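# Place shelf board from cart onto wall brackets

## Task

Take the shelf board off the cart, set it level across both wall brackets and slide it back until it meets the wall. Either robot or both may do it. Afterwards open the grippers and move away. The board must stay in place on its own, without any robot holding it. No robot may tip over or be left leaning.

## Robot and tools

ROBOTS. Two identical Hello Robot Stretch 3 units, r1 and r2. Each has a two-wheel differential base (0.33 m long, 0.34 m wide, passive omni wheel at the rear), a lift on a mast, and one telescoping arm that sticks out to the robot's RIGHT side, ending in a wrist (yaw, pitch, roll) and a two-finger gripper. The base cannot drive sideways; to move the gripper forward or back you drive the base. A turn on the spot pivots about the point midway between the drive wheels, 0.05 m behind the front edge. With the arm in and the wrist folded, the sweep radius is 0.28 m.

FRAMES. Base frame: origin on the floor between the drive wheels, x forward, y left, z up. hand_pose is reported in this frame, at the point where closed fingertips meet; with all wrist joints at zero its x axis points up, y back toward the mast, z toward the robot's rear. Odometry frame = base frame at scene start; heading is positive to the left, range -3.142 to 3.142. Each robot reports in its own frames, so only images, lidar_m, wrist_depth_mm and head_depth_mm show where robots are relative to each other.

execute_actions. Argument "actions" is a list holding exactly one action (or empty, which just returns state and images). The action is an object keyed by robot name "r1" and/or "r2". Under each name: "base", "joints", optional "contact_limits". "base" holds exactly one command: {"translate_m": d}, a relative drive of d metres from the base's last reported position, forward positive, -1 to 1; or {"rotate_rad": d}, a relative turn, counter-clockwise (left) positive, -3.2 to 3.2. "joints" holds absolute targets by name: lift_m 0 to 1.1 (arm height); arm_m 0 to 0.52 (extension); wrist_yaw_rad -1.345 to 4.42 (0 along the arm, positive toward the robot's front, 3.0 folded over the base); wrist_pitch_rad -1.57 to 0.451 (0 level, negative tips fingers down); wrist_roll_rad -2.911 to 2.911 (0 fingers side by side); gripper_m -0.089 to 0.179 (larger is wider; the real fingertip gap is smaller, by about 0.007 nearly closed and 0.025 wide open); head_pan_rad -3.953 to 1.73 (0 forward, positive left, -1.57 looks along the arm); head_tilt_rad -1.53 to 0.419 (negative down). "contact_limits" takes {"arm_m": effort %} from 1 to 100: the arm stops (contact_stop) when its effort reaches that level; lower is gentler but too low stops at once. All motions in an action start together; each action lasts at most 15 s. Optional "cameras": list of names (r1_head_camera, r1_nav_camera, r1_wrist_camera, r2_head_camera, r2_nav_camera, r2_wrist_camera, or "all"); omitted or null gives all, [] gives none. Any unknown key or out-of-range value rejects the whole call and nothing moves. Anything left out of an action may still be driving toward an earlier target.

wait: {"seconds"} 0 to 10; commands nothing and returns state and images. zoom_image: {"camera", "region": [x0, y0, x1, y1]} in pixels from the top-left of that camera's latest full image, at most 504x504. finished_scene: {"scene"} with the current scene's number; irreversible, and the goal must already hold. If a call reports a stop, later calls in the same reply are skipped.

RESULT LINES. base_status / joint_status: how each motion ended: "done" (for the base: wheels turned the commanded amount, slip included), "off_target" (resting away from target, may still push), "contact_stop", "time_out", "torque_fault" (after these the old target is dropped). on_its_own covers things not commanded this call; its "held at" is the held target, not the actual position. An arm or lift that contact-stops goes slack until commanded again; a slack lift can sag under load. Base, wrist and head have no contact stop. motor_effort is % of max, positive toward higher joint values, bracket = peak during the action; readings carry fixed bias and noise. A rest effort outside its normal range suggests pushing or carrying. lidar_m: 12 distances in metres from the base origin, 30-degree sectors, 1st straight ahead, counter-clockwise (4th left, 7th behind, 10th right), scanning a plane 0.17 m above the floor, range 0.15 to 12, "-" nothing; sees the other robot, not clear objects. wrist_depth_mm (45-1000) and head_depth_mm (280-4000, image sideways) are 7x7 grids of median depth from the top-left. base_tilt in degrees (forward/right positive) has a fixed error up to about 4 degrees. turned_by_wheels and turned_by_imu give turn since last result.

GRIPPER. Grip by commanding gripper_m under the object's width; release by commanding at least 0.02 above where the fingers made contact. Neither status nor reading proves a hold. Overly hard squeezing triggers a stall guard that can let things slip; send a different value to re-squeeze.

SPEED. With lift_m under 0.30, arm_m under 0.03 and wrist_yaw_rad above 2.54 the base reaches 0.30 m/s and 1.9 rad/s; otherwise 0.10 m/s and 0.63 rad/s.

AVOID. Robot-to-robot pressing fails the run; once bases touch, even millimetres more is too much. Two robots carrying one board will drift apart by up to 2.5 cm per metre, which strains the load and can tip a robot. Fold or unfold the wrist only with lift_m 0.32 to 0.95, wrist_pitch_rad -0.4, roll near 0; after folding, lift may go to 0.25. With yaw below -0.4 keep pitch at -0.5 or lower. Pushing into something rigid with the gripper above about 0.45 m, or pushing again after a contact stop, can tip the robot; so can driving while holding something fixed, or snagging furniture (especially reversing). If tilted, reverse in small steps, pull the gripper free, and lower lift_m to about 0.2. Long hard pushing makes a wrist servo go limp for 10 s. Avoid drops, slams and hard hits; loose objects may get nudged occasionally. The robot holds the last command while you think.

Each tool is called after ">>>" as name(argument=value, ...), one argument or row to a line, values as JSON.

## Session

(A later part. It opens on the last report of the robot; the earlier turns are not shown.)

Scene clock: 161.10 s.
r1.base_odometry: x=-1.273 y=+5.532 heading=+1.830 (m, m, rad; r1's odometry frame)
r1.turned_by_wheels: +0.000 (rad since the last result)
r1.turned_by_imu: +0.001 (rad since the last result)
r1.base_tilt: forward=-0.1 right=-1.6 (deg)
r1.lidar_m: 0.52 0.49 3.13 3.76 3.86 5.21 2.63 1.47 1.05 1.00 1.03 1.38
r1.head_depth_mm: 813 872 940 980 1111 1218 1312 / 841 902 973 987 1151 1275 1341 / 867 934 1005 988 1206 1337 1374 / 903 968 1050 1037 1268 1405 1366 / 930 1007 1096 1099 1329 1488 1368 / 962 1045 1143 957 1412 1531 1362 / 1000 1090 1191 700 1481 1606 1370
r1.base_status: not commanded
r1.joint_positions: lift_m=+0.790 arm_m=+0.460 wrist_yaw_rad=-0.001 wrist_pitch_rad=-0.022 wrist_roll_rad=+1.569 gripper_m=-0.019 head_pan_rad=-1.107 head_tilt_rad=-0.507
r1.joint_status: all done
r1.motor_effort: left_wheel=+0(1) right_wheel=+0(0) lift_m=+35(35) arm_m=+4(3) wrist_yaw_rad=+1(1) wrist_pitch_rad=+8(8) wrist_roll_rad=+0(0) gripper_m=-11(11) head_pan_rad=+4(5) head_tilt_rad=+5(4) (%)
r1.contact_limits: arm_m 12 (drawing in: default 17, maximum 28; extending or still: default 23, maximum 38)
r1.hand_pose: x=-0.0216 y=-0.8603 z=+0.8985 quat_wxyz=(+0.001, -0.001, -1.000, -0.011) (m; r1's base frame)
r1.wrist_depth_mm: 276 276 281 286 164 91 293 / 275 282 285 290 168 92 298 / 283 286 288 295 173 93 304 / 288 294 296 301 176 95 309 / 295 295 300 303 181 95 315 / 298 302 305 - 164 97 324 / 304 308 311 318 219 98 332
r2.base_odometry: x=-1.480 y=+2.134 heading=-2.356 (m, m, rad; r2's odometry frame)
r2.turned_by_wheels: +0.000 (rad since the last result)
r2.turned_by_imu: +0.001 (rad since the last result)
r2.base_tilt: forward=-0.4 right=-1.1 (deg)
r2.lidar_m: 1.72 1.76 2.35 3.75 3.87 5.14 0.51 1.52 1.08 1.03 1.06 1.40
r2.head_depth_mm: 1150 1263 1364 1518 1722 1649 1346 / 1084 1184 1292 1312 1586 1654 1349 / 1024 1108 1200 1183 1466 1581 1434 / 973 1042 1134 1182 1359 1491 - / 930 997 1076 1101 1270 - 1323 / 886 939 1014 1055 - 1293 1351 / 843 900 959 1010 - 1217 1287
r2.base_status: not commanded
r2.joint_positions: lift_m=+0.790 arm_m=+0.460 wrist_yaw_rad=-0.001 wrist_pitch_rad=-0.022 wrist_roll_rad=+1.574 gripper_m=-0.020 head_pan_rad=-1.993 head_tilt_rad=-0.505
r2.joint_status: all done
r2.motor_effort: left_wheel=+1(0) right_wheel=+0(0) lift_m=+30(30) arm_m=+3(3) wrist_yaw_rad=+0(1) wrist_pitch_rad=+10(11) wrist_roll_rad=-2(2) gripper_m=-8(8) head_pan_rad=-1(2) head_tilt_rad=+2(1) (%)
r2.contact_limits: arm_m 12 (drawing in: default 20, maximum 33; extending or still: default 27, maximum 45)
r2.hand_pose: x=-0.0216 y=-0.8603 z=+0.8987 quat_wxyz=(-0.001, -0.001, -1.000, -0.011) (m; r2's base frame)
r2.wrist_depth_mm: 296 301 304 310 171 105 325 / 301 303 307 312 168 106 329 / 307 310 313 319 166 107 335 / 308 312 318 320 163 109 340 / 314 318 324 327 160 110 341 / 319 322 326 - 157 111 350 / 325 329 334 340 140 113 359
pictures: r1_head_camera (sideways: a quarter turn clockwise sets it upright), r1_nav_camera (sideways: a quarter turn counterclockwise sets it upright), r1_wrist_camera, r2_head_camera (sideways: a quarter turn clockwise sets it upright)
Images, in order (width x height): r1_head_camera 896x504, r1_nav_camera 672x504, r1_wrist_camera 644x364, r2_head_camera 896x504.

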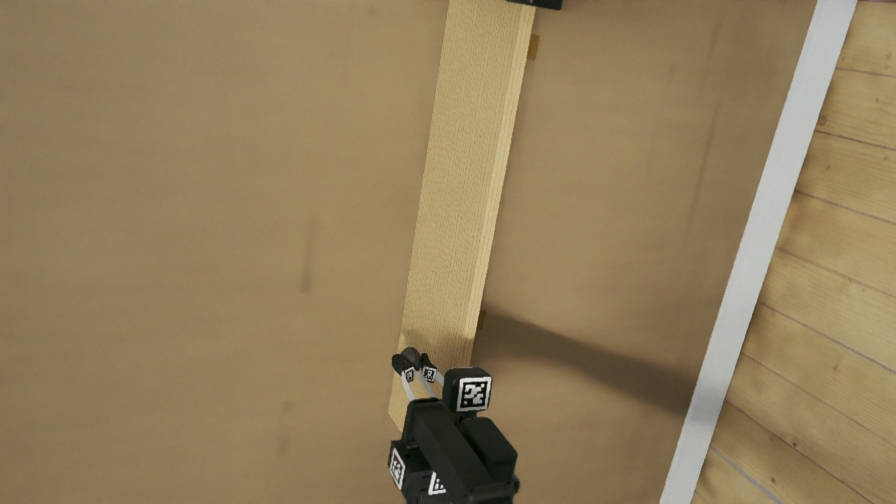

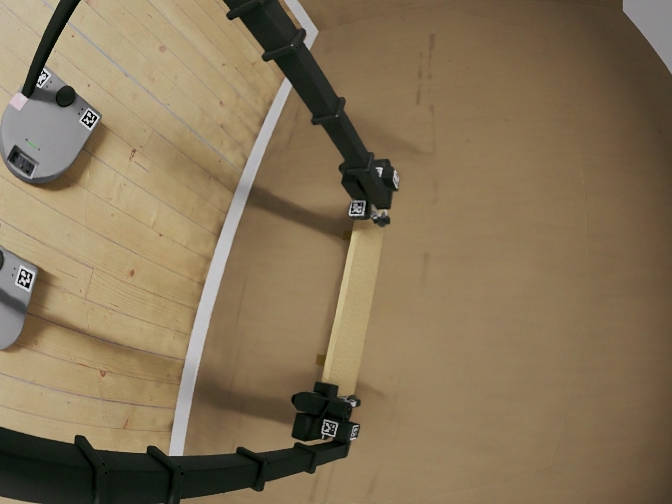

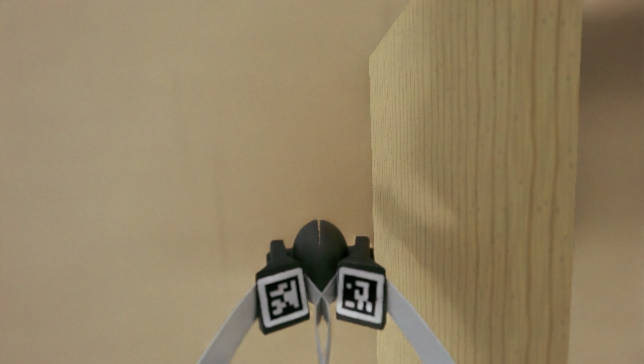

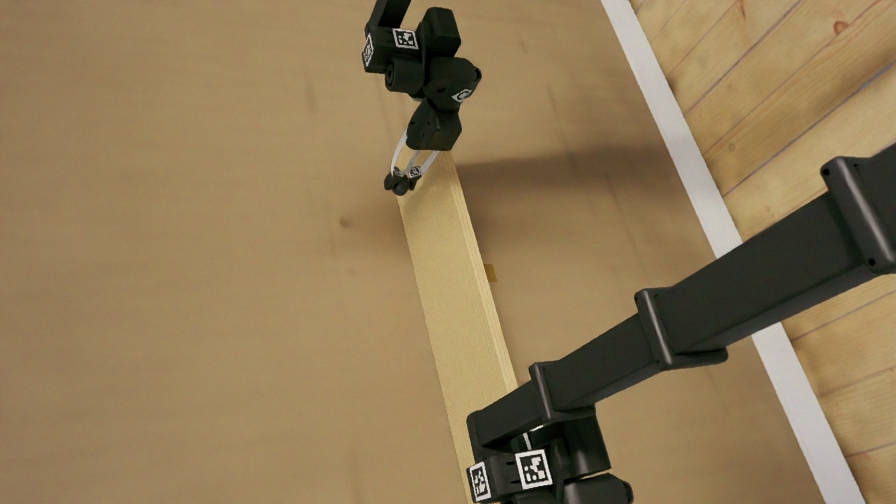

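>>> execute_actions(
  actions=[
    {"r1":{"joints":{"arm_m":0.22}},"r2":{"joints":{"arm_m":0.22}}},
  ],
  cameras=[],
)

>>> execute_actions(
  actions=[
    {"r1":{"joints":{"lift_m":0.75}},"r2":{"joints":{"lift_m":0.75}}},
  ],
  cameras=[],
)

>>> execute_actions(
  actions=[
    {"r1":{"joints":{"arm_m":0.46},"contact_limits":{"arm_m":12}},"r2":{"joints":{"arm_m":0.46},"contact_limits":{"arm_m":12}}},
  ],
  cameras=["r1_head_camera","r2_head_camera","r1_nav_camera","r1_wrist_camera","r2_wrist_camera"],
)

Scene clock: 164.47 s.
r1.base_odometry: x=-1.273 y=+5.532 heading=+1.830 (m, m, rad; r1's odometry frame)
r1.turned_by_wheels: +0.000 (rad since the last result)
r1.turned_by_imu: +0.001 (rad since the last result)
r1.base_tilt: forward=-0.2 right=-1.7 (deg)
r1.lidar_m: 0.52 0.49 3.12 3.77 3.88 5.17 2.64 1.47 1.05 1.00 1.03 1.38
r1.head_depth_mm: 812 868 938 978 1108 1214 1305 / 842 899 971 989 1158 1274 1335 / 868 936 1003 991 1207 1336 1361 / 897 965 1045 1038 1275 1416 1360 / 927 1004 1091 1100 1329 1496 1368 / 966 1049 1145 1165 1393 1541 1370 / 1003 1086 1195 1268 1480 1603 1370
r1.base_status: not commanded
r1.joint_positions: lift_m=+0.790 arm_m=+0.220 wrist_yaw_rad=-0.001 wrist_pitch_rad=-0.022 wrist_roll_rad=+1.569 gripper_m=-0.019 head_pan_rad=-1.107 head_tilt_rad=-0.507
r1.joint_status: all done
r1.motor_effort: left_wheel=+0(0) right_wheel=+0(0) lift_m=+35(35) arm_m=-3(0) wrist_yaw_rad=+1(1) wrist_pitch_rad=+8(8) wrist_roll_rad=+1(1) gripper_m=-11(11) head_pan_rad=+5(4) head_tilt_rad=+4(5) (%)
r1.hand_pose: x=-0.0216 y=-0.6210 z=+0.8985 quat_wxyz=(+0.001, -0.001, -1.000, -0.011) (m; r1's base frame)
r1.wrist_depth_mm: 481 498 497 501 517 514 515 / 493 500 510 517 525 528 543 / 515 513 522 518 536 533 549 / 515 524 523 532 541 546 556 / 513 536 537 539 550 561 562 / 536 548 547 - 563 570 574 / 546 558 557 562 567 584 591
r2.base_odometry: x=-1.480 y=+2.134 heading=-2.356 (m, m, rad; r2's odometry frame)
r2.turned_by_wheels: +0.000 (rad since the last result)
r2.turned_by_imu: +0.001 (rad since the last result)
r2.base_tilt: forward=-0.5 right=-1.1 (deg)
r2.lidar_m: 1.72 1.76 2.34 3.76 3.87 5.16 0.51 1.52 1.08 1.02 1.05 1.40
r2.head_depth_mm: 1148 1260 1380 1485 1731 1644 1349 / 1090 1180 1289 1401 1584 1644 1351 / 1021 1107 1206 1251 1454 1578 1385 / 976 1048 1135 1175 1347 1497 - / 930 989 1073 1096 1252 - 1320 / 883 942 1014 1048 1181 - 1296 / 844 897 964 997 1113 - 1284
r2.base_status: not commanded
r2.joint_positions: lift_m=+0.790 arm_m=+0.220 wrist_yaw_rad=-0.001 wrist_pitch_rad=-0.022 wrist_roll_rad=+1.574 gripper_m=-0.020 head_pan_rad=-1.993 head_tilt_rad=-0.505
r2.joint_status: all done
r2.motor_effort: left_wheel=+1(1) right_wheel=+0(0) lift_m=+31(31) arm_m=-3(2) wrist_yaw_rad=+1(1) wrist_pitch_rad=+10(11) wrist_roll_rad=-2(2) gripper_m=-8(8) head_pan_rad=-2(3) head_tilt_rad=+2(1) (%)
r2.hand_pose: x=-0.0216 y=-0.6209 z=+0.8987 quat_wxyz=(-0.001, -0.001, -1.000, -0.011) (m; r2's base frame)
r2.wrist_depth_mm: 518 526 537 536 549 557 554 / 525 535 533 539 550 560 563 / 531 538 542 546 564 569 583 / 537 544 557 556 568 583 582 / 552 553 568 545 582 592 604 / 556 558 567 - 582 594 614 / 560 564 580 587 603 606 615
pictures: none
No camera images: the call's "cameras" was empty. Leave "cameras" out to get every camera's image.

Scene clock: 165.63 s.
r1.base_odometry: x=-1.273 y=+5.532 heading=+1.830 (m, m, rad; r1's odometry frame)
r1.turned_by_wheels: +0.000 (rad since the last result)
r1.turned_by_imu: +0.000 (rad since the last result)
r1.base_tilt: forward=-0.2 right=-1.7 (deg)
r1.lidar_m: 0.52 0.49 3.14 3.75 3.89 5.17 2.63 1.48 1.05 1.00 1.04 1.38
r1.head_depth_mm: 816 873 943 976 1098 1191 1314 / 841 903 973 992 1153 1275 1339 / 867 939 1013 984 1206 1338 1357 / 901 966 1051 1043 1265 1418 1360 / 930 1001 1094 1100 1332 1483 1362 / 965 1046 1143 1169 1403 1545 1363 / 992 1090 1194 1321 1482 1606 1363
r1.base_status: not commanded
r1.joint_positions: lift_m=+0.750 arm_m=+0.220 wrist_yaw_rad=-0.001 wrist_pitch_rad=-0.022 wrist_roll_rad=+1.569 gripper_m=-0.019 head_pan_rad=-1.107 head_tilt_rad=-0.507
r1.joint_status: all done
r1.motor_effort: left_wheel=+0(0) right_wheel=-1(0) lift_m=+23(29) arm_m=-3(2) wrist_yaw_rad=+1(1) wrist_pitch_rad=+8(8) wrist_roll_rad=+0(0) gripper_m=-11(11) head_pan_rad=+5(5) head_tilt_rad=+5(5) (%)
r1.hand_pose: x=-0.0216 y=-0.6210 z=+0.8591 quat_wxyz=(+0.001, -0.001, -1.000, -0.011) (m; r1's base frame)
r1.wrist_depth_mm: 483 498 500 511 513 520 523 / 505 504 509 513 521 530 535 / 509 515 521 519 524 532 535 / 510 527 529 532 535 552 555 / 521 526 538 542 552 547 559 / 526 532 548 - 556 569 587 / 550 560 551 568 576 574 590
r2.base_odometry: x=-1.480 y=+2.134 heading=-2.356 (m, m, rad; r2's odometry frame)
r2.turned_by_wheels: +0.000 (rad since the last result)
r2.turned_by_imu: +0.000 (rad since the last result)
r2.base_tilt: forward=-0.4 right=-1.0 (deg)
r2.lidar_m: 1.72 1.76 2.34 3.76 3.87 5.14 0.51 1.52 1.08 1.03 1.05 1.39
r2.head_depth_mm: 1152 1262 1380 1531 1706 1642 1341 / 1089 1175 1287 1402 1592 1643 1358 / 1026 1108 1203 1248 1453 1583 1384 / 977 1046 1130 1170 1356 1492 - / 926 994 1070 1100 1268 1369 1287 / 882 940 1009 1044 1183 - - / 845 896 961 1002 1119 1201 1292
r2.base_status: not commanded
r2.joint_positions: lift_m=+0.750 arm_m=+0.220 wrist_yaw_rad=-0.001 wrist_pitch_rad=-0.022 wrist_roll_rad=+1.574 gripper_m=-0.020 head_pan_rad=-1.993 head_tilt_rad=-0.505
r2.joint_status: all done
r2.motor_effort: left_wheel=+0(0) right_wheel=+0(0) lift_m=+25(22) arm_m=-3(3) wrist_yaw_rad=+2(0) wrist_pitch_rad=+11(10) wrist_roll_rad=-1(1) gripper_m=-8(8) head_pan_rad=-1(2) head_tilt_rad=+1(1) (%)
r2.hand_pose: x=-0.0216 y=-0.6209 z=+0.8589 quat_wxyz=(-0.001, -0.001, -1.000, -0.011) (m; r2's base frame)
r2.wrist_depth_mm: 518 518 531 535 544 557 561 / 527 527 534 541 547 558 566 / 533 543 549 545 554 564 580 / 541 549 554 564 570 582 588 / 551 546 564 565 588 585 607 / 555 561 563 - 590 603 602 / 564 580 578 586 598 610 623
pictures: none
No camera images: the call's "cameras" was empty. Leave "cameras" out to get every camera's image.

Scene clock: 169.17 s.
r1.base_odometry: x=-1.273 y=+5.532 heading=+1.830 (m, m, rad; r1's odometry frame)
r1.turned_by_wheels: +0.000 (rad since the last result)
r1.turned_by_imu: +0.002 (rad since the last result)
r1.base_tilt: forward=-0.2 right=-1.7 (deg)
r1.lidar_m: 0.52 0.49 3.10 3.76 3.88 5.20 2.63 1.47 1.05 1.00 1.03 1.38
r1.head_depth_mm: 814 873 938 974 1094 1210 1304 / 840 899 970 988 1156 1278 1347 / 871 932 1008 1047 1200 1335 1361 / 897 969 1049 1050 1268 1413 1362 / 932 1007 1093 1108 1330 1488 1358 / 966 1042 1141 1051 1405 1541 1366 / 996 1089 1198 705 1464 1597 1370
r1.base_status: not commanded
r1.joint_positions: lift_m=+0.750 arm_m=+0.395 wrist_yaw_rad=+0.008 wrist_pitch_rad=-0.026 wrist_roll_rad=+1.570 gripper_m=-0.019 head_pan_rad=-1.107 head_tilt_rad=-0.505
r1.joint_status: arm_m contact_stop (moved +0.175 of +0.240)
r1.on_its_own: arm_m is slack since a contact_stop, until your next command for it (your +0.460 is given up)
r1.motor_effort: left_wheel=+3(15) right_wheel=-4(11) lift_m=+23(23) arm_m=+0(13) wrist_yaw_rad=-7(11) wrist_pitch_rad=+10(17) wrist_roll_rad=+0(0) gripper_m=-11(12) head_pan_rad=+5(4) head_tilt_rad=+4(4) (%)
r1.contact_limits: arm_m 12 (drawing in: default 17, maximum 28; extending or still: default 23, maximum 38)
r1.hand_pose: x=-0.0194 y=-0.7958 z=+0.8579 quat_wxyz=(+0.001, +0.004, -1.000, -0.013) (m; r1's base frame)
r1.wrist_depth_mm: 332 333 337 336 348 348 356 / 334 342 344 264 353 358 362 / 343 345 347 305 364 365 369 / 350 354 359 362 368 373 379 / 355 358 363 208 378 380 393 / 363 368 370 - 376 391 393 / 370 376 383 382 395 397 409
r2.base_odometry: x=-1.480 y=+2.134 heading=-2.355 (m, m, rad; r2's odometry frame)
r2.turned_by_wheels: +0.000 (rad since the last result)
r2.turned_by_imu: +0.000 (rad since the last result)
r2.base_tilt: forward=-0.4 right=-1.1 (deg)
r2.lidar_m: 1.72 1.76 2.34 3.75 3.87 5.10 0.51 1.53 1.08 1.03 1.05 1.40
r2.head_depth_mm: 1154 1256 1393 822 1731 1643 1348 / 1091 1183 1287 1319 1597 1645 1352 / 1031 1113 1208 1258 1466 1583 1346 / 974 1048 1137 1177 1359 1492 - / 927 997 1073 1111 1267 1396 1331 / 882 943 1016 1046 1174 1305 1350 / 842 898 961 999 - 1233 1306
r2.base_status: not commanded
r2.joint_positions: lift_m=+0.750 arm_m=+0.420 wrist_yaw_rad=+0.005 wrist_pitch_rad=-0.017 wrist_roll_rad=+1.574 gripper_m=-0.020 head_pan_rad=-1.993 head_tilt_rad=-0.505
r2.joint_status: arm_m contact_stop (moved +0.200 of +0.240)
r2.on_its_own: arm_m is slack since a contact_stop, until your next command for it (your +0.460 is given up)
r2.motor_effort: left_wheel=+2(9) right_wheel=-2(3) lift_m=+25(25) arm_m=+0(11) wrist_yaw_rad=-4(7) wrist_pitch_rad=+8(16) wrist_roll_rad=-1(1) gripper_m=-8(9) head_pan_rad=-2(2) head_tilt_rad=+0(1) (%)
r2.contact_limits: arm_m 12 (drawing in: default 20, maximum 33; extending or still: default 27, maximum 45)
r2.hand_pose: x=-0.0201 y=-0.8211 z=+0.8600 quat_wxyz=(-0.001, +0.002, -1.000, -0.009) (m; r2's base frame)
r2.wrist_depth_mm: 334 337 341 345 351 353 359 / 336 343 346 348 358 364 367 / 344 349 351 317 361 367 371 / 347 353 361 287 369 372 377 / 356 357 362 168 377 379 386 / 357 365 371 - 381 385 389 / 364 372 379 214 386 395 401
pictures: r1_head_camera (sideways: a quarter turn clockwise sets it upright), r1_nav_camera (sideways: a quarter turn counterclockwise sets it upright), r1_wrist_camera, r2_head_camera (sideways: a quarter turn clockwise sets it upright), r2_wrist_camera
Images, in order (width x height): r1_head_camera 896x504, r1_nav_camera 672x504, r1_wrist_camera 644x364, r2_head_camera 896x504, r2_wrist_camera 644x364.

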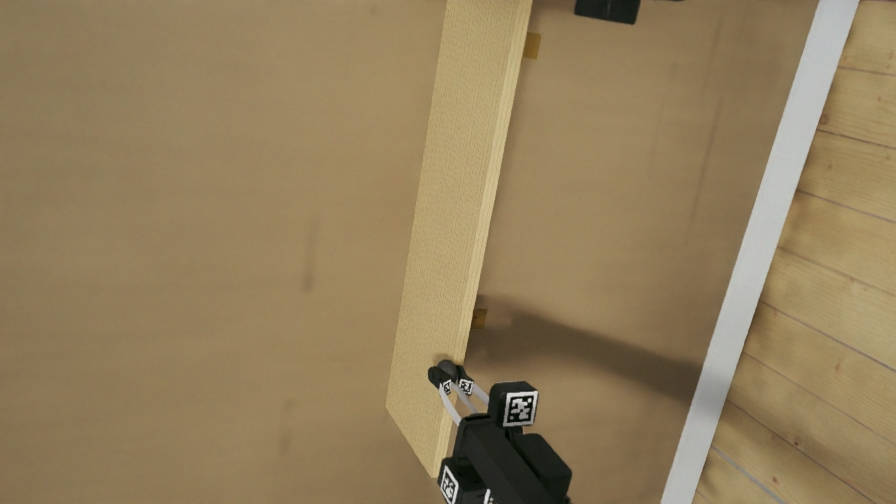

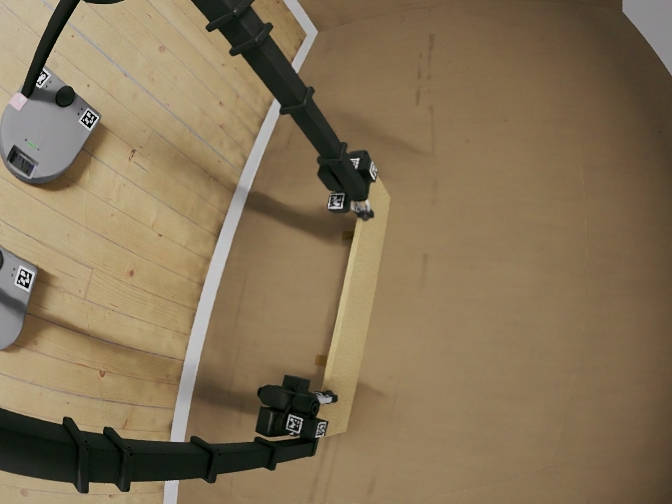

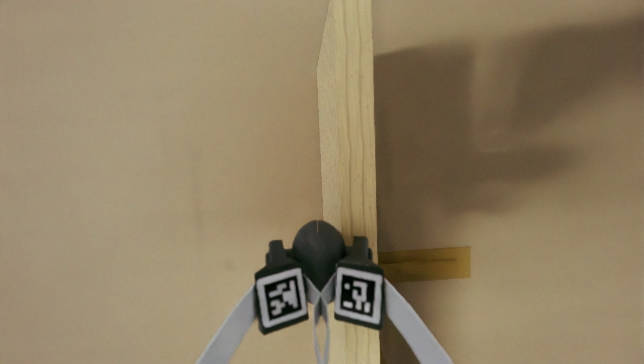

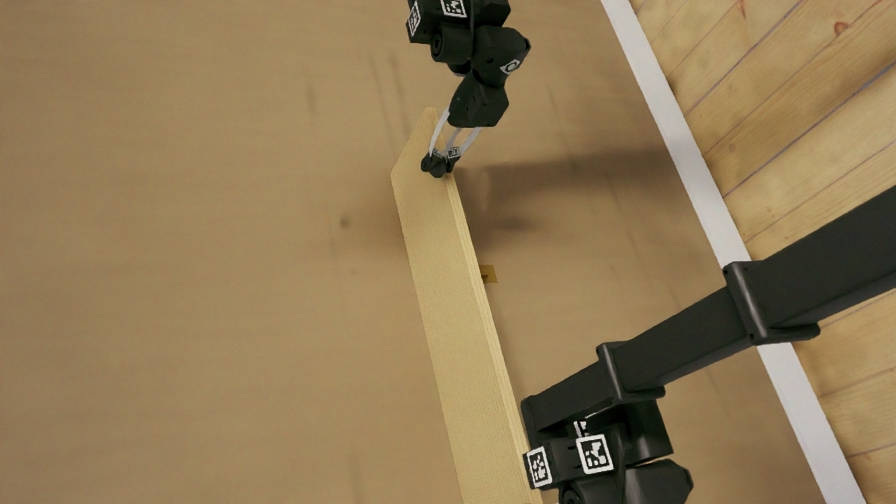

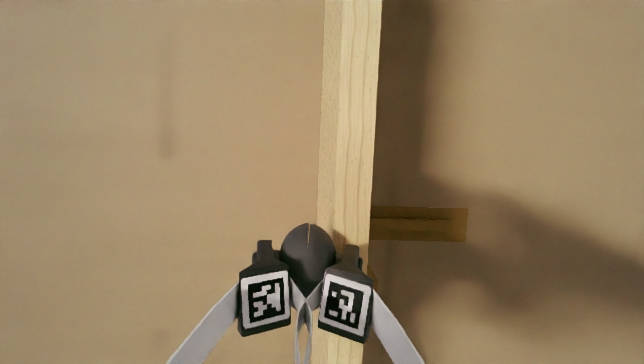

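>>> execute_actions(
  actions=[
    {"r1":{"joints":{"arm_m":0.1}},"r2":{"joints":{"arm_m":0.1}}},
  ],
  cameras=["r1_head_camera","r1_nav_camera"],
)

Scene clock: 172.87 s.
r1.base_odometry: x=-1.273 y=+5.532 heading=+1.830 (m, m, rad; r1's odometry frame)
r1.turned_by_wheels: +0.000 (rad since the last result)
r1.turned_by_imu: +0.001 (rad since the last result)
r1.base_tilt: forward=-0.1 right=-1.7 (deg)
r1.lidar_m: 0.52 0.49 3.12 3.77 3.88 5.20 2.62 1.48 1.05 1.00 1.03 1.38
r1.head_depth_mm: 816 874 935 975 1106 1217 1306 / 840 900 972 990 1157 1275 1333 / 868 931 1008 1046 1204 1332 1368 / 900 968 1046 1046 1270 1408 1374 / 932 1006 1099 1106 1331 1491 1362 / 969 1044 1143 1175 1397 1557 1368 / 1002 1086 1196 1315 1493 1592 1372
r1.base_status: not commanded
r1.joint_positions: lift_m=+0.750 arm_m=+0.100 wrist_yaw_rad=+0.001 wrist_pitch_rad=-0.022 wrist_roll_rad=+1.570 gripper_m=-0.019 head_pan_rad=-1.107 head_tilt_rad=-0.505
r1.joint_status: all done
r1.motor_effort: left_wheel=+1(3) right_wheel=-1(3) lift_m=+23(23) arm_m=-2(2) wrist_yaw_rad=-1(7) wrist_pitch_rad=+8(10) wrist_roll_rad=+0(0) gripper_m=-11(11) head_pan_rad=+5(4) head_tilt_rad=+4(4) (%)
r1.hand_pose: x=-0.0211 y=-0.5010 z=+0.8590 quat_wxyz=(+0.001, +0.000, -1.000, -0.011) (m; r1's base frame)
r1.wrist_depth_mm: 593 599 626 616 632 652 636 / 600 609 608 622 640 650 651 / 625 615 627 639 638 660 656 / 631 631 647 646 670 661 686 / 637 649 656 660 665 693 695 / 659 659 658 - 686 692 714 / 671 685 677 698 703 696 735
r2.base_odometry: x=-1.480 y=+2.134 heading=-2.355 (m, m, rad; r2's odometry frame)
r2.turned_by_wheels: +0.000 (rad since the last result)
r2.turned_by_imu: +0.001 (rad since the last result)
r2.base_tilt: forward=-0.5 right=-1.1 (deg)
r2.lidar_m: 1.72 1.76 2.34 3.76 3.85 5.14 0.51 1.53 1.08 1.03 1.05 1.40
r2.head_depth_mm: 1152 1259 1391 1526 1717 1646 1351 / 1086 1182 1285 1418 1575 1638 1357 / 1029 1111 1210 1289 1457 1584 1362 / 969 1056 1136 1171 1372 1503 1426 / 929 994 1071 1105 1258 1394 1436 / 881 941 1012 1047 1187 1304 1371 / 841 897 959 999 1114 1222 1295
r2.base_status: not commanded
r2.joint_positions: lift_m=+0.750 arm_m=+0.100 wrist_yaw_rad=+0.001 wrist_pitch_rad=-0.017 wrist_roll_rad=+1.574 gripper_m=-0.020 head_pan_rad=-1.993 head_tilt_rad=-0.505
r2.joint_status: all done
r2.motor_effort: left_wheel=+1(2) right_wheel=-1(1) lift_m=+24(25) arm_m=-3(3) wrist_yaw_rad=+0(4) wrist_pitch_rad=+8(8) wrist_roll_rad=-1(1) gripper_m=-8(8) head_pan_rad=-2(2) head_tilt_rad=+0(1) (%)
r2.hand_pose: x=-0.0211 y=-0.5011 z=+0.8600 quat_wxyz=(-0.001, +0.000, -1.000, -0.009) (m; r2's base frame)
r2.wrist_depth_mm: 624 634 640 656 657 662 669 / 625 649 648 651 668 686 685 / 652 656 660 678 679 693 697 / 651 662 679 681 687 696 708 / 660 677 677 700 713 706 723 / 680 681 682 - 717 713 734 / 687 698 702 721 723 730 742
pictures: r1_head_camera (sideways: a quarter turn clockwise sets it upright), r1_nav_camera (sideways: a quarter turn counterclockwise sets it upright)
Images, in order (width x height): r1_head_camera 896x504, r1_nav_camera 672x504.

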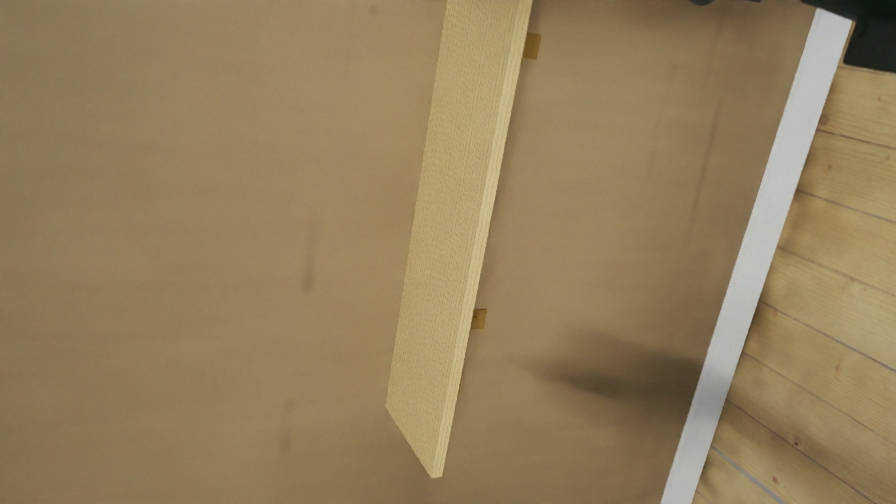

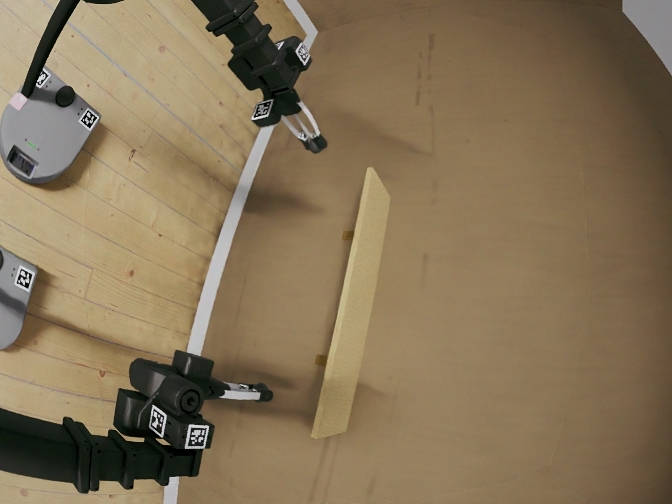

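>>> finished_scene(
  scene=1,
)

The scene is finished: the task was done.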